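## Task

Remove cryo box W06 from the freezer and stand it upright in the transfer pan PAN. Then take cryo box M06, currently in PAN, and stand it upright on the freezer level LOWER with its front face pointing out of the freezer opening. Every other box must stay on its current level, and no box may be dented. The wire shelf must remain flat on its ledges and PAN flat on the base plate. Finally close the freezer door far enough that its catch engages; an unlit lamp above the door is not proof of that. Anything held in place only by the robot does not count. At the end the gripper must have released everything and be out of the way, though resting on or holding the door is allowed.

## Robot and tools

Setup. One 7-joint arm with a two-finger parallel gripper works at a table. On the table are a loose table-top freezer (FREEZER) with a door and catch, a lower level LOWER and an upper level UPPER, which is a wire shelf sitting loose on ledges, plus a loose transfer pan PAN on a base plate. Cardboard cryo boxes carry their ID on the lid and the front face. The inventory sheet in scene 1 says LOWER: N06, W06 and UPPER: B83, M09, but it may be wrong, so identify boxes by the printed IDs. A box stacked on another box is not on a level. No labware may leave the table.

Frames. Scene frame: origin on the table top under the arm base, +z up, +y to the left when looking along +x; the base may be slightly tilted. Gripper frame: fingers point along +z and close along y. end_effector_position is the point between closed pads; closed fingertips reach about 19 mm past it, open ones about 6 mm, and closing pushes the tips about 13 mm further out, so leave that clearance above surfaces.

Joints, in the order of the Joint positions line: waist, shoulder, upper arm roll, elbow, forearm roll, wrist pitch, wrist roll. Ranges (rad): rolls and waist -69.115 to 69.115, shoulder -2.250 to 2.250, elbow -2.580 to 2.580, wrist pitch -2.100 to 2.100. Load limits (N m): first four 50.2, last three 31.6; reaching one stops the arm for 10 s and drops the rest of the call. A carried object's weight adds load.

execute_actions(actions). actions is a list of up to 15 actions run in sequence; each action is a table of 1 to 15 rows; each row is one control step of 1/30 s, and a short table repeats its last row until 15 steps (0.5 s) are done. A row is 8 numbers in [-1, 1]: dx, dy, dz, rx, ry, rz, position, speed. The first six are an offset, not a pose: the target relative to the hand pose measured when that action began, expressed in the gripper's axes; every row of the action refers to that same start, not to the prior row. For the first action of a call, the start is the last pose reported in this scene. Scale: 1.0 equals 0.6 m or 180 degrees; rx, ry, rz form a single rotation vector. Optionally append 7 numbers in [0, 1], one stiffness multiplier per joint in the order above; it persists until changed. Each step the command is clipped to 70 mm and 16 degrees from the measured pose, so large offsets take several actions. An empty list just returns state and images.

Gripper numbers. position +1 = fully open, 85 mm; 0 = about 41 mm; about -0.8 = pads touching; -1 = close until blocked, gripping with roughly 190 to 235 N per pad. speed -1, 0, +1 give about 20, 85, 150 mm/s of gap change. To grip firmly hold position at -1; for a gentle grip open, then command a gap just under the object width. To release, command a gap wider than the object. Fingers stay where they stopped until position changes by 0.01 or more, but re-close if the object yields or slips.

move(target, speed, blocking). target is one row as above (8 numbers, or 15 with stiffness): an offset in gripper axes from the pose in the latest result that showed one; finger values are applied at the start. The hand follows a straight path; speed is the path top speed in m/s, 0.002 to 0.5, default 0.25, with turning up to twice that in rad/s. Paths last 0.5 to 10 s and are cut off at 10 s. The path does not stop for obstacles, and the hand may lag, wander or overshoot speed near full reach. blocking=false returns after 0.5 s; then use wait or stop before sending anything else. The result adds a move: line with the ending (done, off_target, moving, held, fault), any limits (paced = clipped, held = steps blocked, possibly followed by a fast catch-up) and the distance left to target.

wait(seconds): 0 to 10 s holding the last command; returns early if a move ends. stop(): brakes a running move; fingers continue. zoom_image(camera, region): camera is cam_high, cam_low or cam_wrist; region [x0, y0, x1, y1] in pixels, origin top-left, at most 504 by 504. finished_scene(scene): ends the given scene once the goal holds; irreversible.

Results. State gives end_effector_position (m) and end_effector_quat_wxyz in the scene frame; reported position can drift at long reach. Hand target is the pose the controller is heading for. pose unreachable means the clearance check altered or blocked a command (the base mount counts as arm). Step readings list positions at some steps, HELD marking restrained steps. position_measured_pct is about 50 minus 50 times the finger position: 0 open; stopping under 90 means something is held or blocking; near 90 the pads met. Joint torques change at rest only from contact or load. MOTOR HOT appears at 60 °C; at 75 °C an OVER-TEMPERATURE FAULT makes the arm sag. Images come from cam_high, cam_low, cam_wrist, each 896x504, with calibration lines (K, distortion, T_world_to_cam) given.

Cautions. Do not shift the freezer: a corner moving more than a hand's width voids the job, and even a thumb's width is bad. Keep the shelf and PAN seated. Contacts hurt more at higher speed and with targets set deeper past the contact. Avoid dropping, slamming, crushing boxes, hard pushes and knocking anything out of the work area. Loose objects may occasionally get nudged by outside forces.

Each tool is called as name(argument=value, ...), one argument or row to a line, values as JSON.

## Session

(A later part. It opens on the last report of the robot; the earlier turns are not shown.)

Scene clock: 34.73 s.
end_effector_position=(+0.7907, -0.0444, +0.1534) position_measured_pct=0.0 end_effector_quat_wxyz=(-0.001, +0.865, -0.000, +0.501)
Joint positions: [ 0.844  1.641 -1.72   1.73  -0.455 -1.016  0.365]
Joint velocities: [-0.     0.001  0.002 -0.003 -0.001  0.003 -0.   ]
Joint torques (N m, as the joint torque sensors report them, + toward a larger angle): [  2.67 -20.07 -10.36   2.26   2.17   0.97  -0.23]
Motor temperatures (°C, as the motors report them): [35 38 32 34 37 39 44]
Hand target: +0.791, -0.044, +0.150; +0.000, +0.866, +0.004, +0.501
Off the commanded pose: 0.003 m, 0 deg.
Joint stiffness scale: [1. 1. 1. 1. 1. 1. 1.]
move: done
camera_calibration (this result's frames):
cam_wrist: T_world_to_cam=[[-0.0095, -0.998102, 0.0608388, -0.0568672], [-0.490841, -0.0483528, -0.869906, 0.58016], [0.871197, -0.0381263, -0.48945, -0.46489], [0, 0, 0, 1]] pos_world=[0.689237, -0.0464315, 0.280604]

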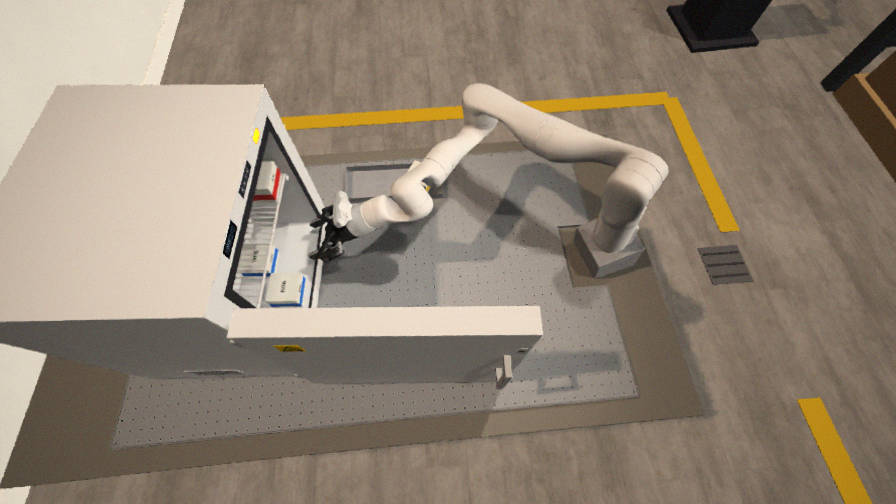

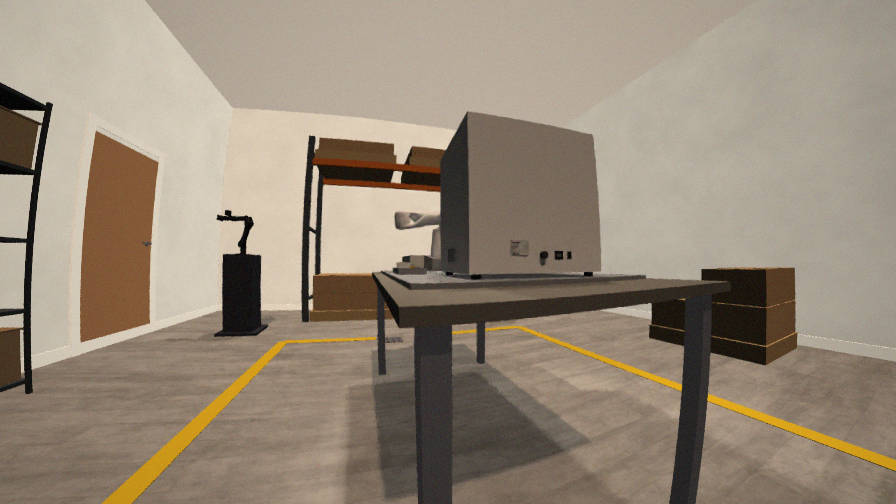

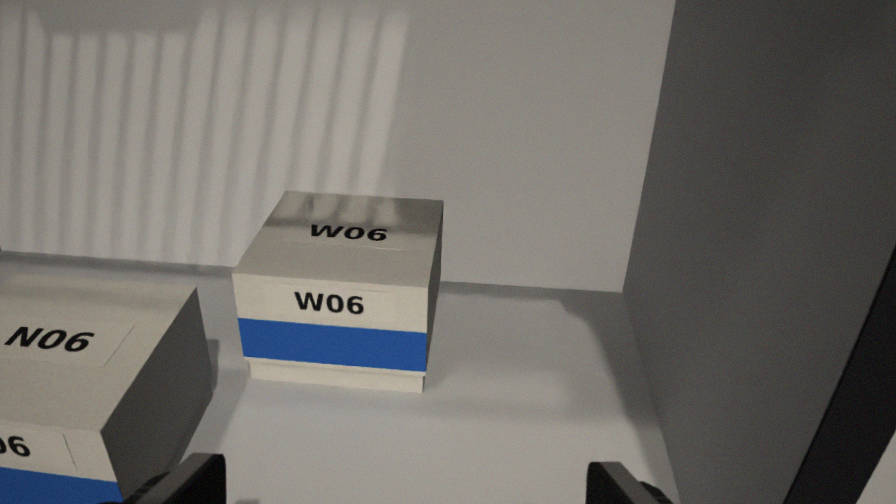

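move(
  target=[0.021,0,0.13,-0.012,0,0.007,1,0],
  speed=0.1,
)

move(
  target=[0,-0.12,0,0,0,0,1,0],
  speed=0.04,
)

move(
  target=[0,0.066,0,0,0,0,1,0],
  speed=0.1,
)

Scene clock: 36.17 s.
end_effector_position=(+0.8642, -0.0450, +0.1285) position_measured_pct=0.0 end_effector_quat_wxyz=(+0.008, +0.865, -0.024, +0.501)
Joint positions: [ 0.703  1.644 -1.715  1.436 -0.451 -0.906  0.389]
Joint velocities: [-0.003  0.     0.    -0.002  0.001  0.    -0.001]
Joint torques (N m, as the joint torque sensors report them, + toward a larger angle): [  2.21 -22.78  -9.89   2.53   2.16   0.79  -0.22]
Motor temperatures (°C, as the motors report them): [35 38 32 34 37 39 44]
Hand target: +0.864, -0.044, +0.126; +0.010, +0.865, -0.019, +0.501
Off the commanded pose: 0.003 m, 1 deg.
Joint stiffness scale: [1. 1. 1. 1. 1. 1. 1.]
move: done
camera_calibration (this result's frames):
cam_wrist: T_world_to_cam=[[-0.0596109, -0.996822, 0.0528421, -0.0109598], [-0.492307, -0.0166926, -0.870262, 0.597294], [0.868378, -0.0778916, -0.489747, -0.540411], [0, 0, 0, 1]] pos_world=[0.762679, -0.043048, 0.255716]

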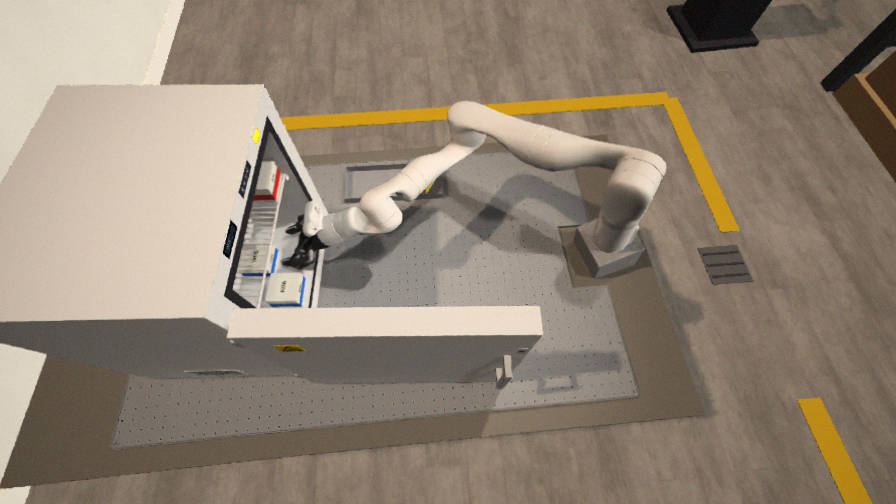

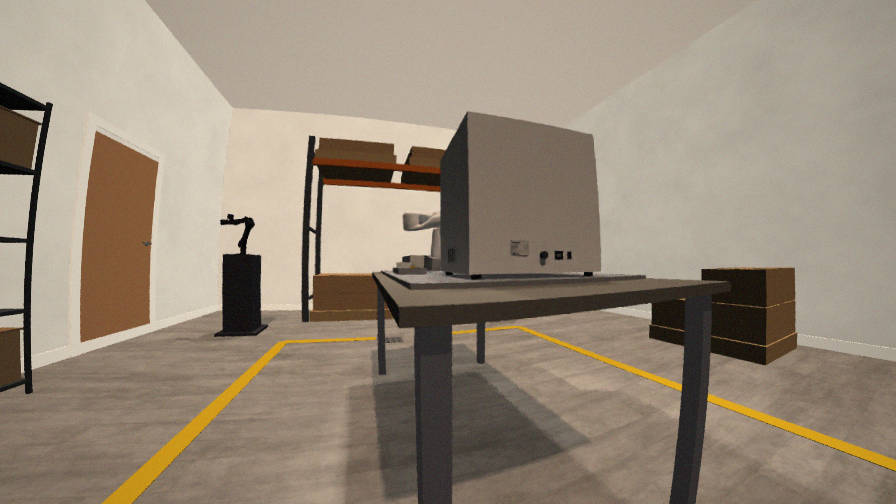

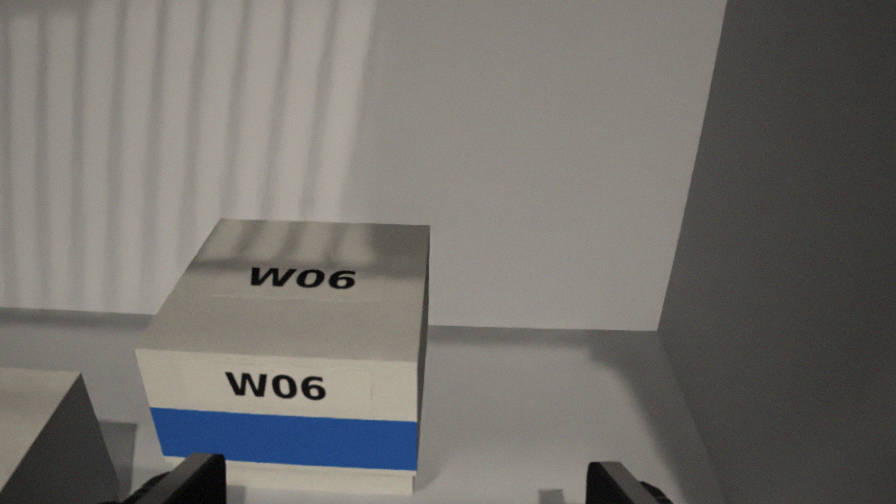

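Scene clock: 38.37 s.
end_effector_position=(+0.8650, +0.0282, +0.1246) position_measured_pct=0.0 end_effector_quat_wxyz=(+0.007, +0.867, -0.020, +0.498)
Joint positions: [ 0.572  1.64  -1.715  1.432 -0.405 -1.013  0.325]
Joint velocities: [-0.003  0.     0.     0.    -0.002 -0.001 -0.   ]
Joint torques (N m, as the joint torque sensors report them, + toward a larger angle): [  1.72 -22.76  -9.72   2.41   2.34   0.79  -0.09]
Motor temperatures (°C, as the motors report them): [35 38 32 34 37 39 44]
Hand target: +0.867, +0.027, +0.129; +0.008, +0.865, -0.024, +0.501
Off the commanded pose: 0.005 m, 1 deg.
Joint stiffness scale: [1. 1. 1. 1. 1. 1. 1.]
move: off_target
camera_calibration (this result's frames):
cam_wrist: T_world_to_cam=[[-0.0512748, -0.997225, 0.053972, 0.0549382], [-0.498733, -0.021253, -0.866495, 0.600785], [0.865238, -0.071347, -0.496259, -0.534006], [0, 0, 0, 1]] pos_world=[0.76449, 0.0294545, 0.252607]

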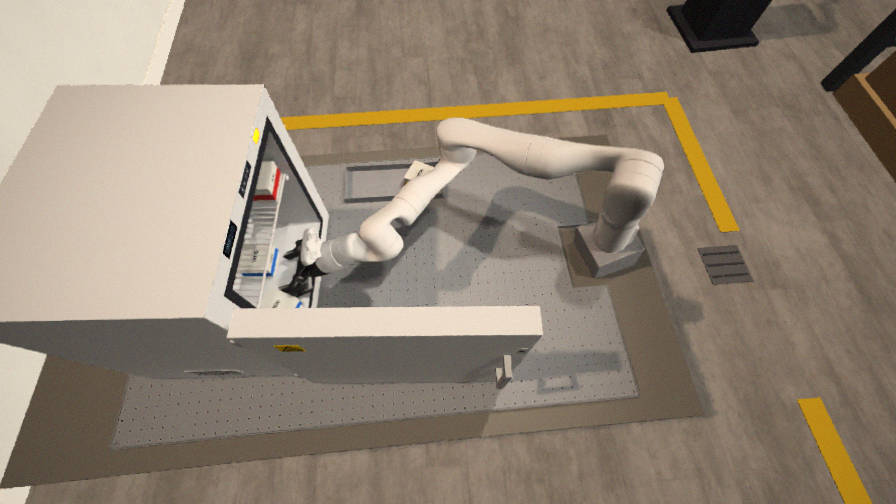

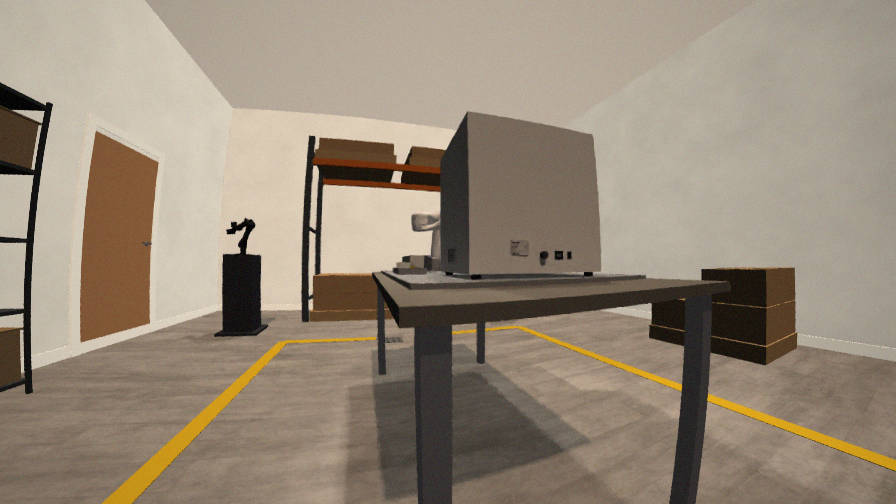

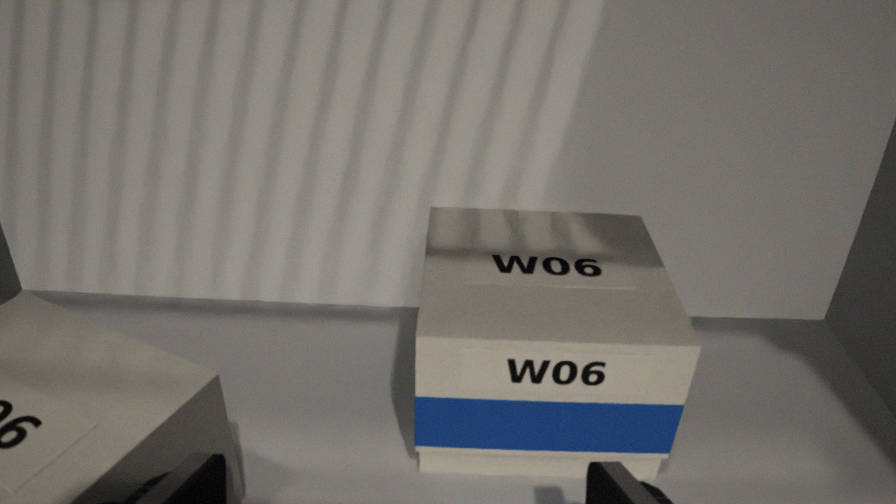

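Scene clock: 39.27 s.
end_effector_position=(+0.8659, -0.0132, +0.1286) position_measured_pct=0.0 end_effector_quat_wxyz=(+0.009, +0.865, -0.024, +0.501)
Joint positions: [ 0.645  1.64  -1.715  1.436 -0.426 -0.958  0.354]
Joint velocities: [0.003 0.    0.    0.001 0.002 0.001 0.001]
Joint torques (N m, as the joint torque sensors report them, + toward a larger angle): [  2.26 -22.71  -9.85   2.36   2.16   0.63  -0.23]
Motor temperatures (°C, as the motors report them): [35 38 32 34 37 39 44]
Hand target: +0.864, -0.011, +0.124; +0.007, +0.867, -0.020, +0.498
Off the commanded pose: 0.005 m, 1 deg.
Joint stiffness scale: [1. 1. 1. 1. 1. 1. 1.]
move: off_target
camera_calibration (this result's frames):
cam_wrist: T_world_to_cam=[[-0.0602761, -0.996736, 0.0536969, 0.0213052], [-0.492738, -0.0170723, -0.87001, 0.599091], [0.868088, -0.0788993, -0.490101, -0.539102], [0, 0, 0, 1]] pos_world=[0.764467, -0.0110713, 0.255857]

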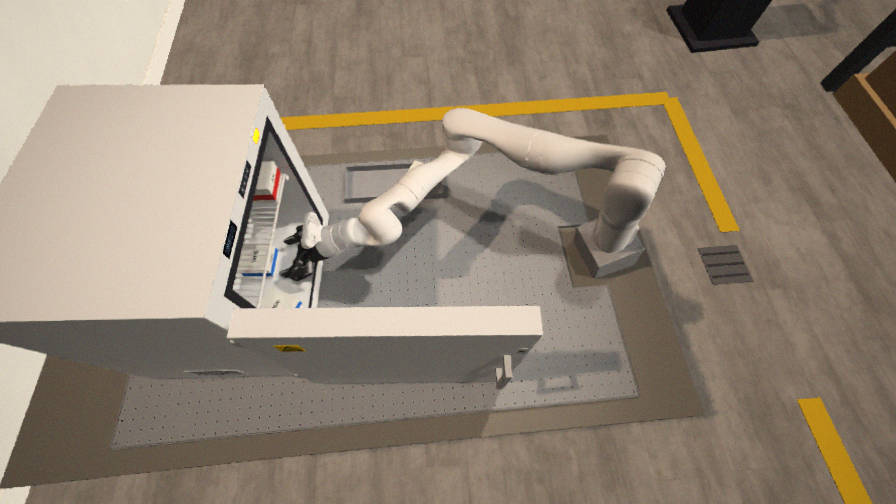

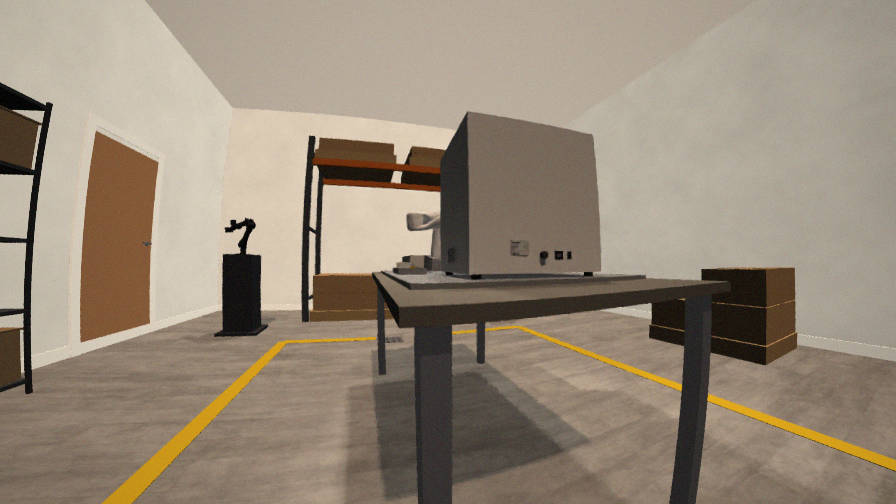

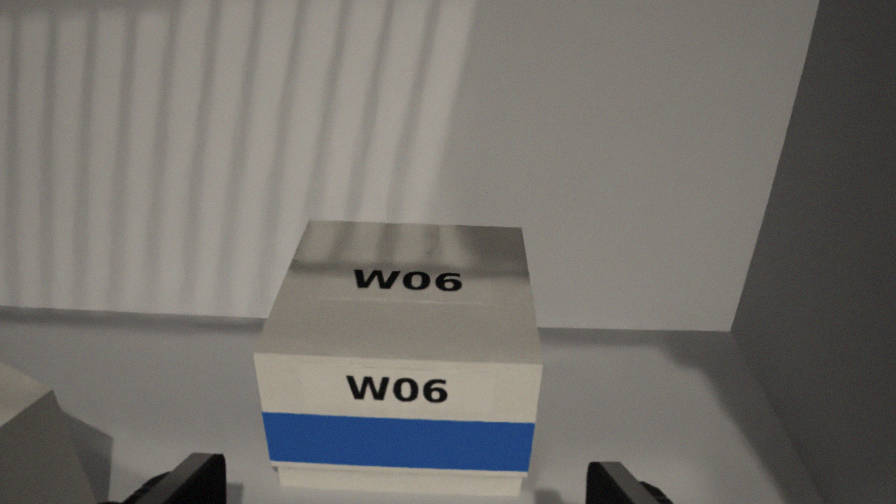

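move(
  target=[0.054,-0.006,0.105,0,0,0,1,0],
  speed=0.05,
)

move(
  target=[0,0,0,0,0,0,0.7,-1],
)

Scene clock: 41.13 s.
end_effector_position=(+0.9331, -0.0125, +0.1230) position_measured_pct=0.0 end_effector_quat_wxyz=(+0.008, +0.866, -0.026, +0.498)
Joint positions: [ 0.522  1.605 -1.715  1.125 -0.52  -0.796  0.462]
Joint velocities: [-0.005 -0.001  0.    -0.009 -0.003 -0.     0.001]
Joint torques (N m, as the joint torque sensors report them, + toward a larger angle): [  1.1  -25.41  -8.58  -3.01   3.26   2.07   0.04]
Motor temperatures (°C, as the motors report them): [35 38 32 34 37 39 44]
Hand target: +0.937, -0.013, +0.125; +0.009, +0.865, -0.024, +0.501
Off the commanded pose: 0.004 m, 0 deg.
Joint stiffness scale: [1. 1. 1. 1. 1. 1. 1.]
move: off_target
camera_calibration (this result's frames):
cam_wrist: T_world_to_cam=[[-0.062391, -0.996735, 0.0512438, 0.028672], [-0.497412, -0.0134594, -0.86741, 0.631383], [0.865268, -0.0796079, -0.494948, -0.596905], [0, 0, 0, 1]] pos_world=[0.832328, -0.0104419, 0.250762]

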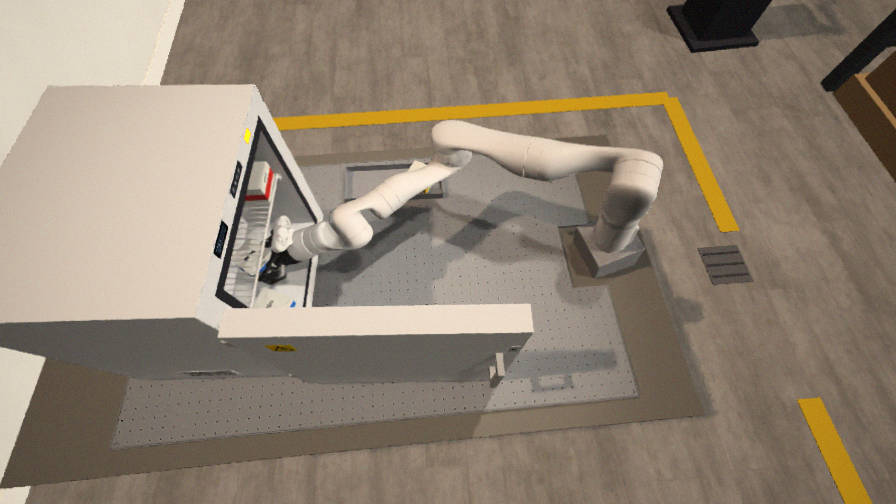

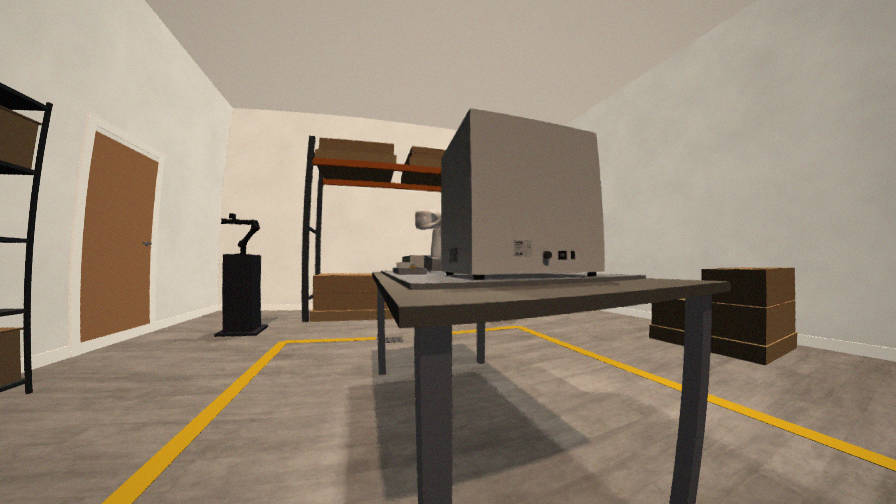

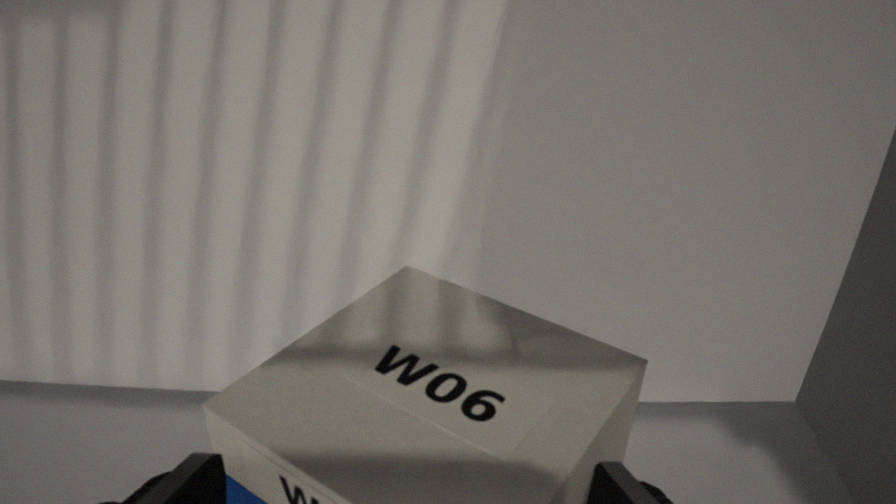

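Scene clock: 42.10 s.
end_effector_position=(+0.9323, -0.0130, +0.1241) position_measured_pct=13.1 end_effector_quat_wxyz=(+0.009, +0.866, -0.025, +0.499)
Joint positions: [ 0.525  1.604 -1.715  1.13  -0.52  -0.798  0.462]
Joint velocities: [-0.     0.    -0.     0.    -0.001  0.001 -0.001]
Joint torques (N m, as the joint torque sensors report them, + toward a larger angle): [ -1.52 -22.47  -8.04  -1.92   1.75   2.71  -0.46]
Motor temperatures (°C, as the motors report them): [35 38 32 34 37 39 44]
Hand target: +0.933, -0.013, +0.123; +0.008, +0.866, -0.026, +0.498
Off the commanded pose: 0.001 m, 0 deg.
Joint stiffness scale: [1. 1. 1. 1. 1. 1. 1.]
move: done
camera_calibration (this result's frames):
cam_wrist: T_world_to_cam=[[-0.0618468, -0.996704, 0.052495, 0.0273923], [-0.496971, -0.0148597, -0.86764, 0.631594], [0.86556, -0.0797492, -0.494414, -0.596024], [0, 0, 0, 1]] pos_world=[0.831473, -0.0108452, 0.251875]

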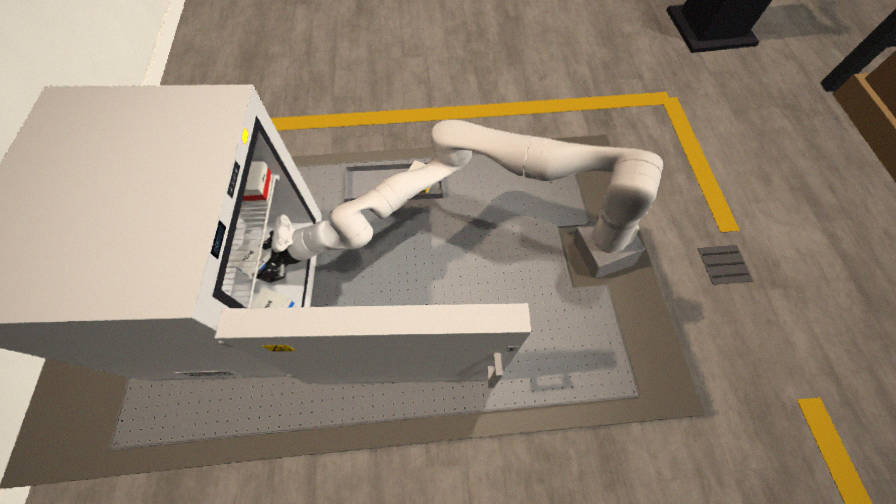

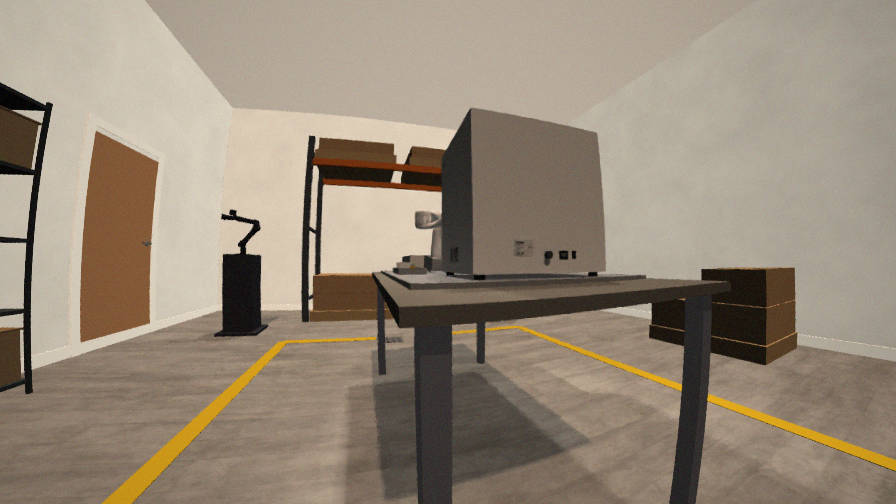

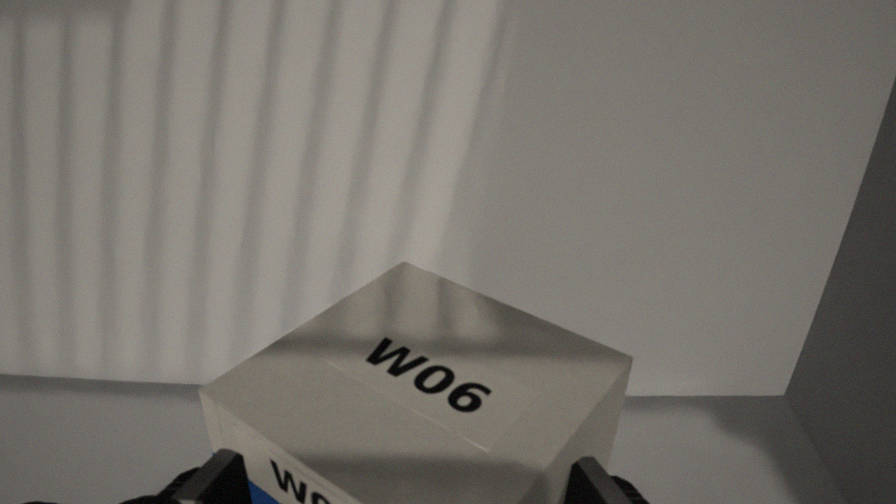

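move(
  target=[-0.013,0,-0.023,0,0,0,1,0],
  speed=0.03,
)

move(
  target=[0,0.085,0,0,0,0,1,0],
  speed=0.02,
)

Scene clock: 43.10 s.
end_effector_position=(+0.9179, -0.0095, +0.1264) position_measured_pct=0.0 end_effector_quat_wxyz=(+0.007, +0.866, -0.023, +0.499)
Joint positions: [ 0.552  1.609 -1.715  1.204 -0.499 -0.833  0.435]
Joint velocities: [ 0.005  0.003 -0.     0.005 -0.    -0.001  0.002]
Joint torques (N m, as the joint torque sensors report them, + toward a larger angle): [  2.44 -24.6   -9.44   1.78   1.97   1.1   -0.25]
Motor temperatures (°C, as the motors report them): [35 39 32 34 37 39 44]
Hand target: +0.917, -0.012, +0.124; +0.009, +0.866, -0.025, +0.499
Off the commanded pose: 0.004 m, 0 deg.
Joint stiffness scale: [1. 1. 1. 1. 1. 1. 1.]
move: off_target
camera_calibration (this result's frames):
cam_wrist: T_world_to_cam=[[-0.055537, -0.997131, 0.0514313, 0.0241822], [-0.495767, -0.0171729, -0.868286, 0.625397], [0.866678, -0.0737199, -0.493391, -0.583245], [0, 0, 0, 1]] pos_world=[0.816879, -0.00814404, 0.254012]

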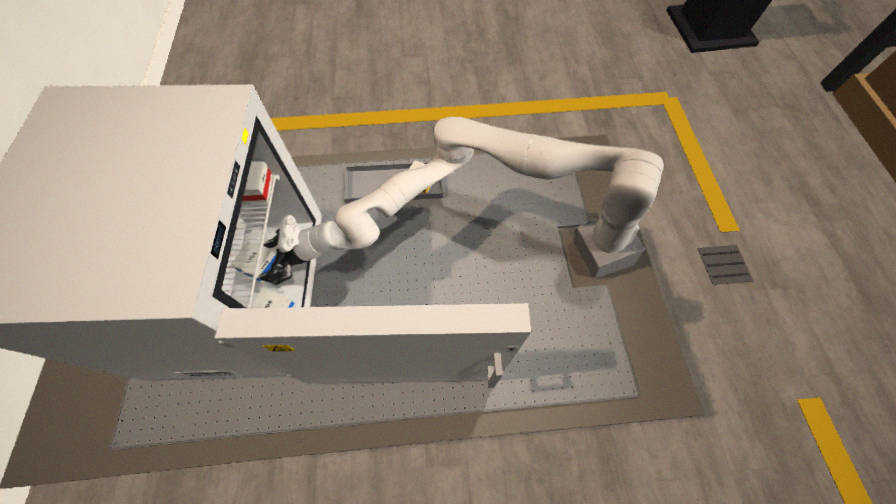

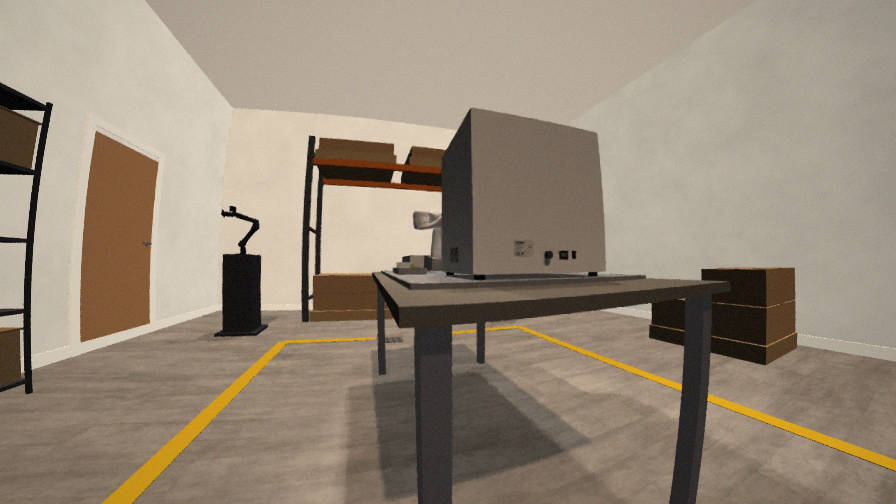

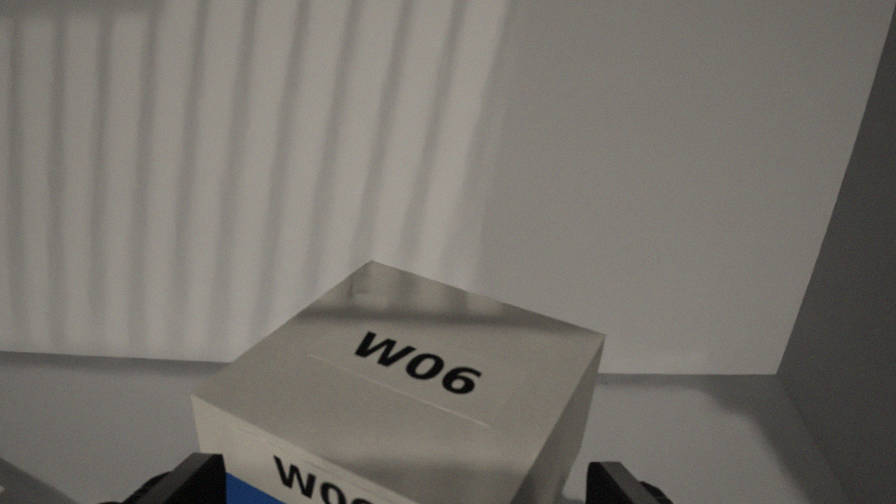

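Scene clock: 45.93 s.
end_effector_position=(+0.9166, -0.0586, +0.1302) position_measured_pct=0.0 end_effector_quat_wxyz=(+0.007, +0.865, -0.023, +0.502)
Joint positions: [ 0.632  1.61  -1.715  1.201 -0.545 -0.764  0.494]
Joint velocities: [ 0.002  0.001  0.    -0.    -0.    -0.     0.001]
Joint torques (N m, as the joint torque sensors report them, + toward a larger angle): [  2.48 -25.03  -9.43   1.79   1.74   1.11  -0.2 ]
Motor temperatures (°C, as the motors report them): [35 39 32 34 37 39 44]
Hand target: +0.916, -0.060, +0.126; +0.007, +0.866, -0.023, +0.499
Off the commanded pose: 0.005 m, 0 deg.
Joint stiffness scale: [1. 1. 1. 1. 1. 1. 1.]
move: off_target
camera_calibration (this result's frames):
cam_wrist: T_world_to_cam=[[-0.0571903, -0.997064, 0.0509212, -0.0233929], [-0.490834, -0.0163344, -0.8711, 0.623129], [0.869374, -0.0748123, -0.488459, -0.587104], [0, 0, 0, 1]] pos_world=[0.814928, -0.0570684, 0.257222]

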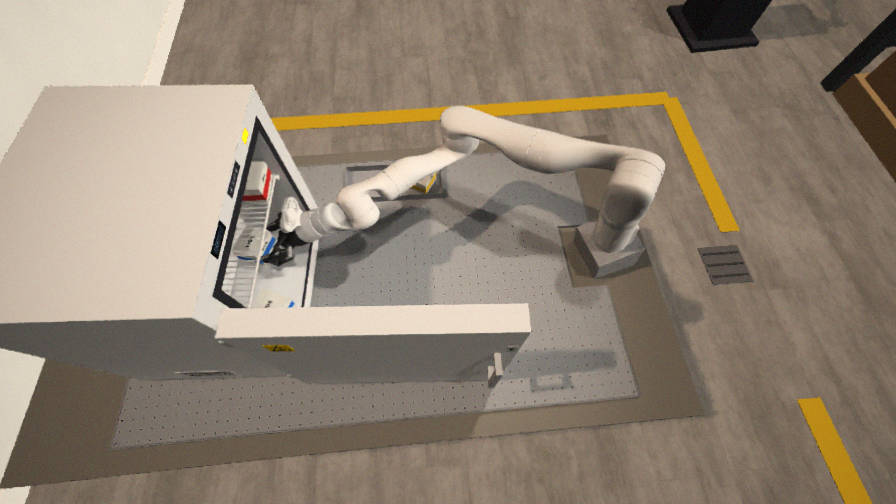

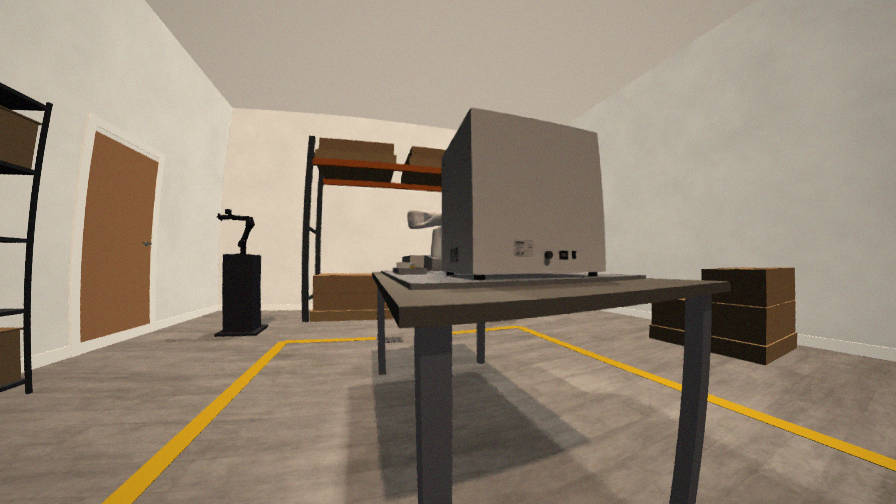

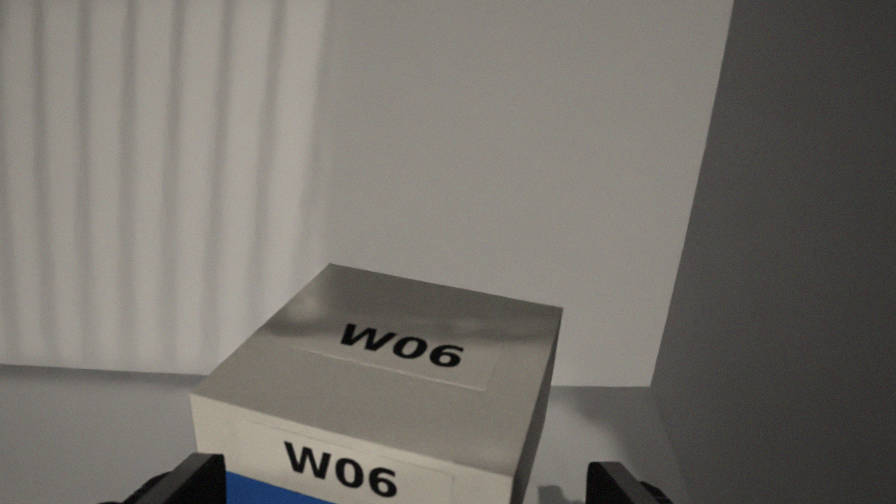

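Now about 15° more off; back up and yaw to match.

move(
  target=[-0.033,-0.035,-0.04,-0.072,0,0.042,1,0],
  speed=0.04,
)

Scene clock: 49.57 s.
end_effector_position=(+0.8881, -0.0374, +0.1273) position_measured_pct=0.0 end_effector_quat_wxyz=(+0.070, +0.855, -0.136, +0.496)
Joint positions: [ 0.514  1.616 -1.715  1.287 -0.363 -1.151  0.186]
Joint velocities: [-0.003  0.001 -0.     0.    -0.001 -0.001 -0.   ]
Joint torques (N m, as the joint torque sensors report them, + toward a larger angle): [  1.76 -24.29  -8.9    1.84   2.58   0.34  -0.07]
Motor temperatures (°C, as the motors report them): [35 39 32 34 37 39 44]
Hand target: +0.887, -0.036, +0.126; +0.071, +0.855, -0.137, +0.496
Off the commanded pose: 0.003 m, 0 deg.
Joint stiffness scale: [1. 1. 1. 1. 1. 1. 1.]
move: done
camera_calibration (this result's frames):
cam_wrist: T_world_to_cam=[[-0.311569, -0.949014, 0.0479387, 0.224283], [-0.480258, 0.113739, -0.869722, 0.602289], [0.819925, -0.294001, -0.491209, -0.526028], [0, 0, 0, 1]] pos_world=[0.790437, -0.0103091, 0.254682]

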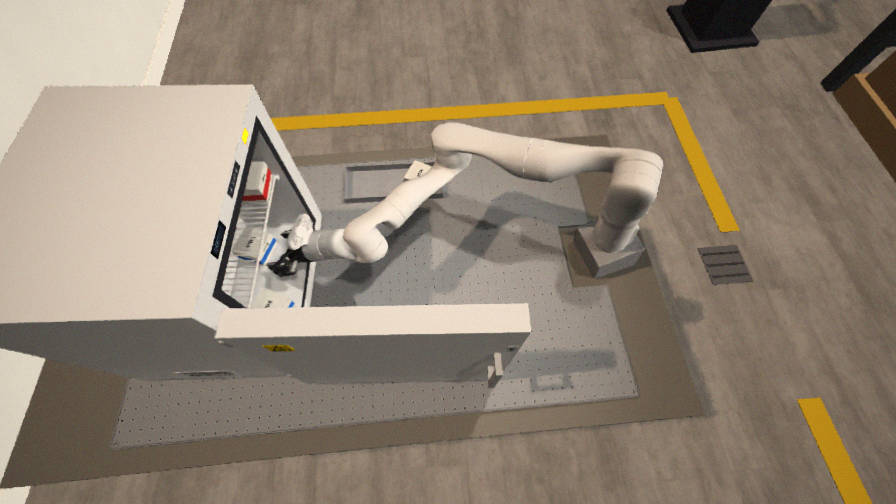

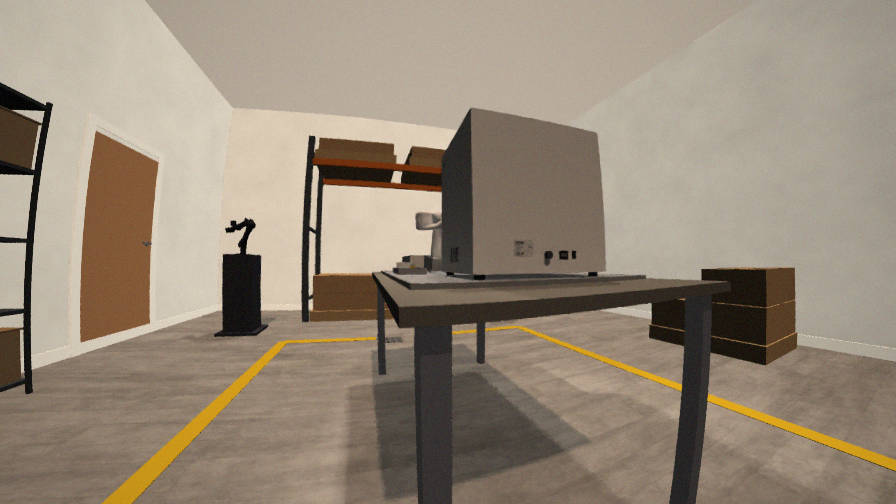

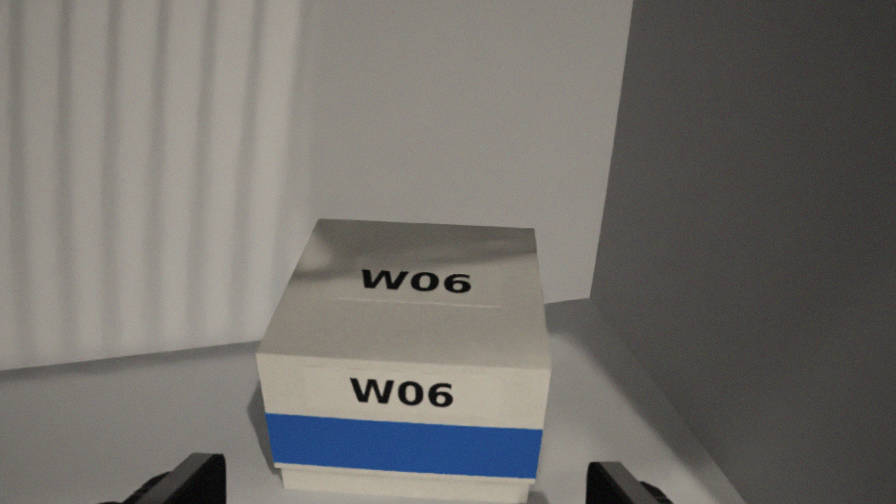

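move(
  target=[0.015,-0.008,0.03,-0.01,0,0.006,1,0],
  speed=0.02,
)

Scene clock: 50.97 s.
end_effector_position=(+0.9068, -0.0417, +0.1238) position_measured_pct=0.0 end_effector_quat_wxyz=(+0.083, +0.852, -0.152, +0.494)
Joint positions: [ 0.462  1.608 -1.715  1.178 -0.363 -1.135  0.186]
Joint velocities: [-0.006 -0.002  0.    -0.004 -0.001  0.    -0.   ]
Joint torques (N m, as the joint torque sensors report them, + toward a larger angle): [  2.39 -25.17  -8.09   1.9    2.47   0.26  -0.17]
Motor temperatures (°C, as the motors report them): [35 39 32 34 37 39 44]
Hand target: +0.909, -0.039, +0.126; +0.079, +0.852, -0.152, +0.494
Off the commanded pose: 0.004 m, 0 deg.
Joint stiffness scale: [1. 1. 1. 1. 1. 1. 1.]
move: off_target
camera_calibration (this result's frames):
cam_wrist: T_world_to_cam=[[-0.350628, -0.935022, 0.052856, 0.261604], [-0.476092, 0.129361, -0.869829, 0.605573], [0.806472, -0.330151, -0.490514, -0.533763], [0, 0, 0, 1]] pos_world=[0.810499, -0.0099542, 0.251099]

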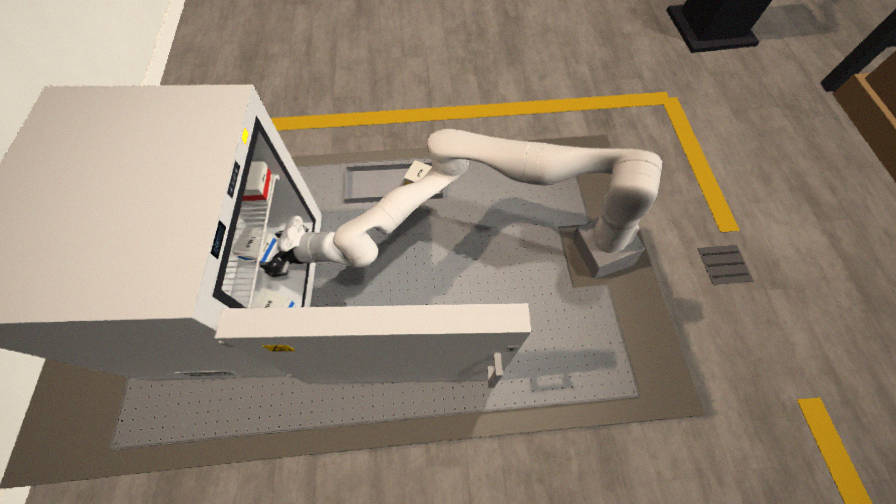

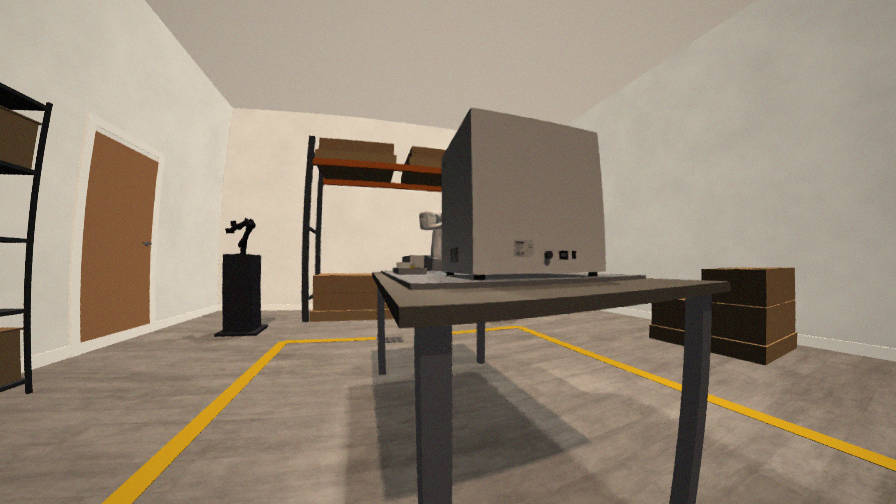

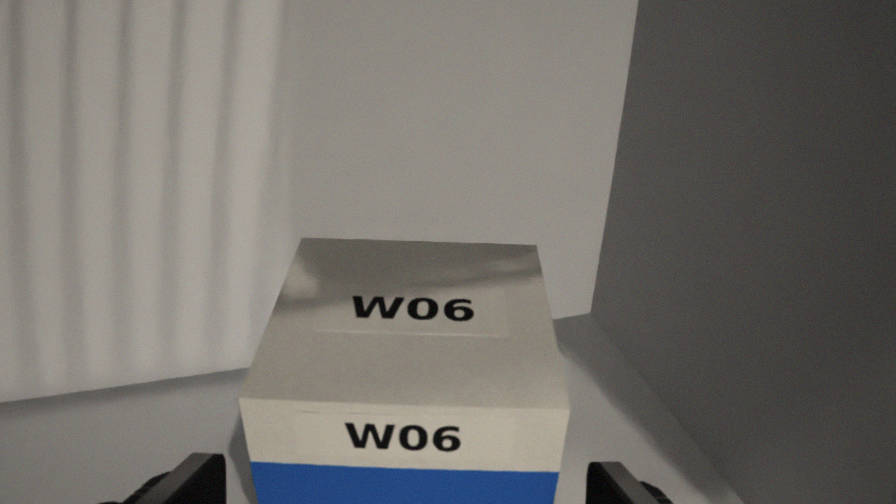

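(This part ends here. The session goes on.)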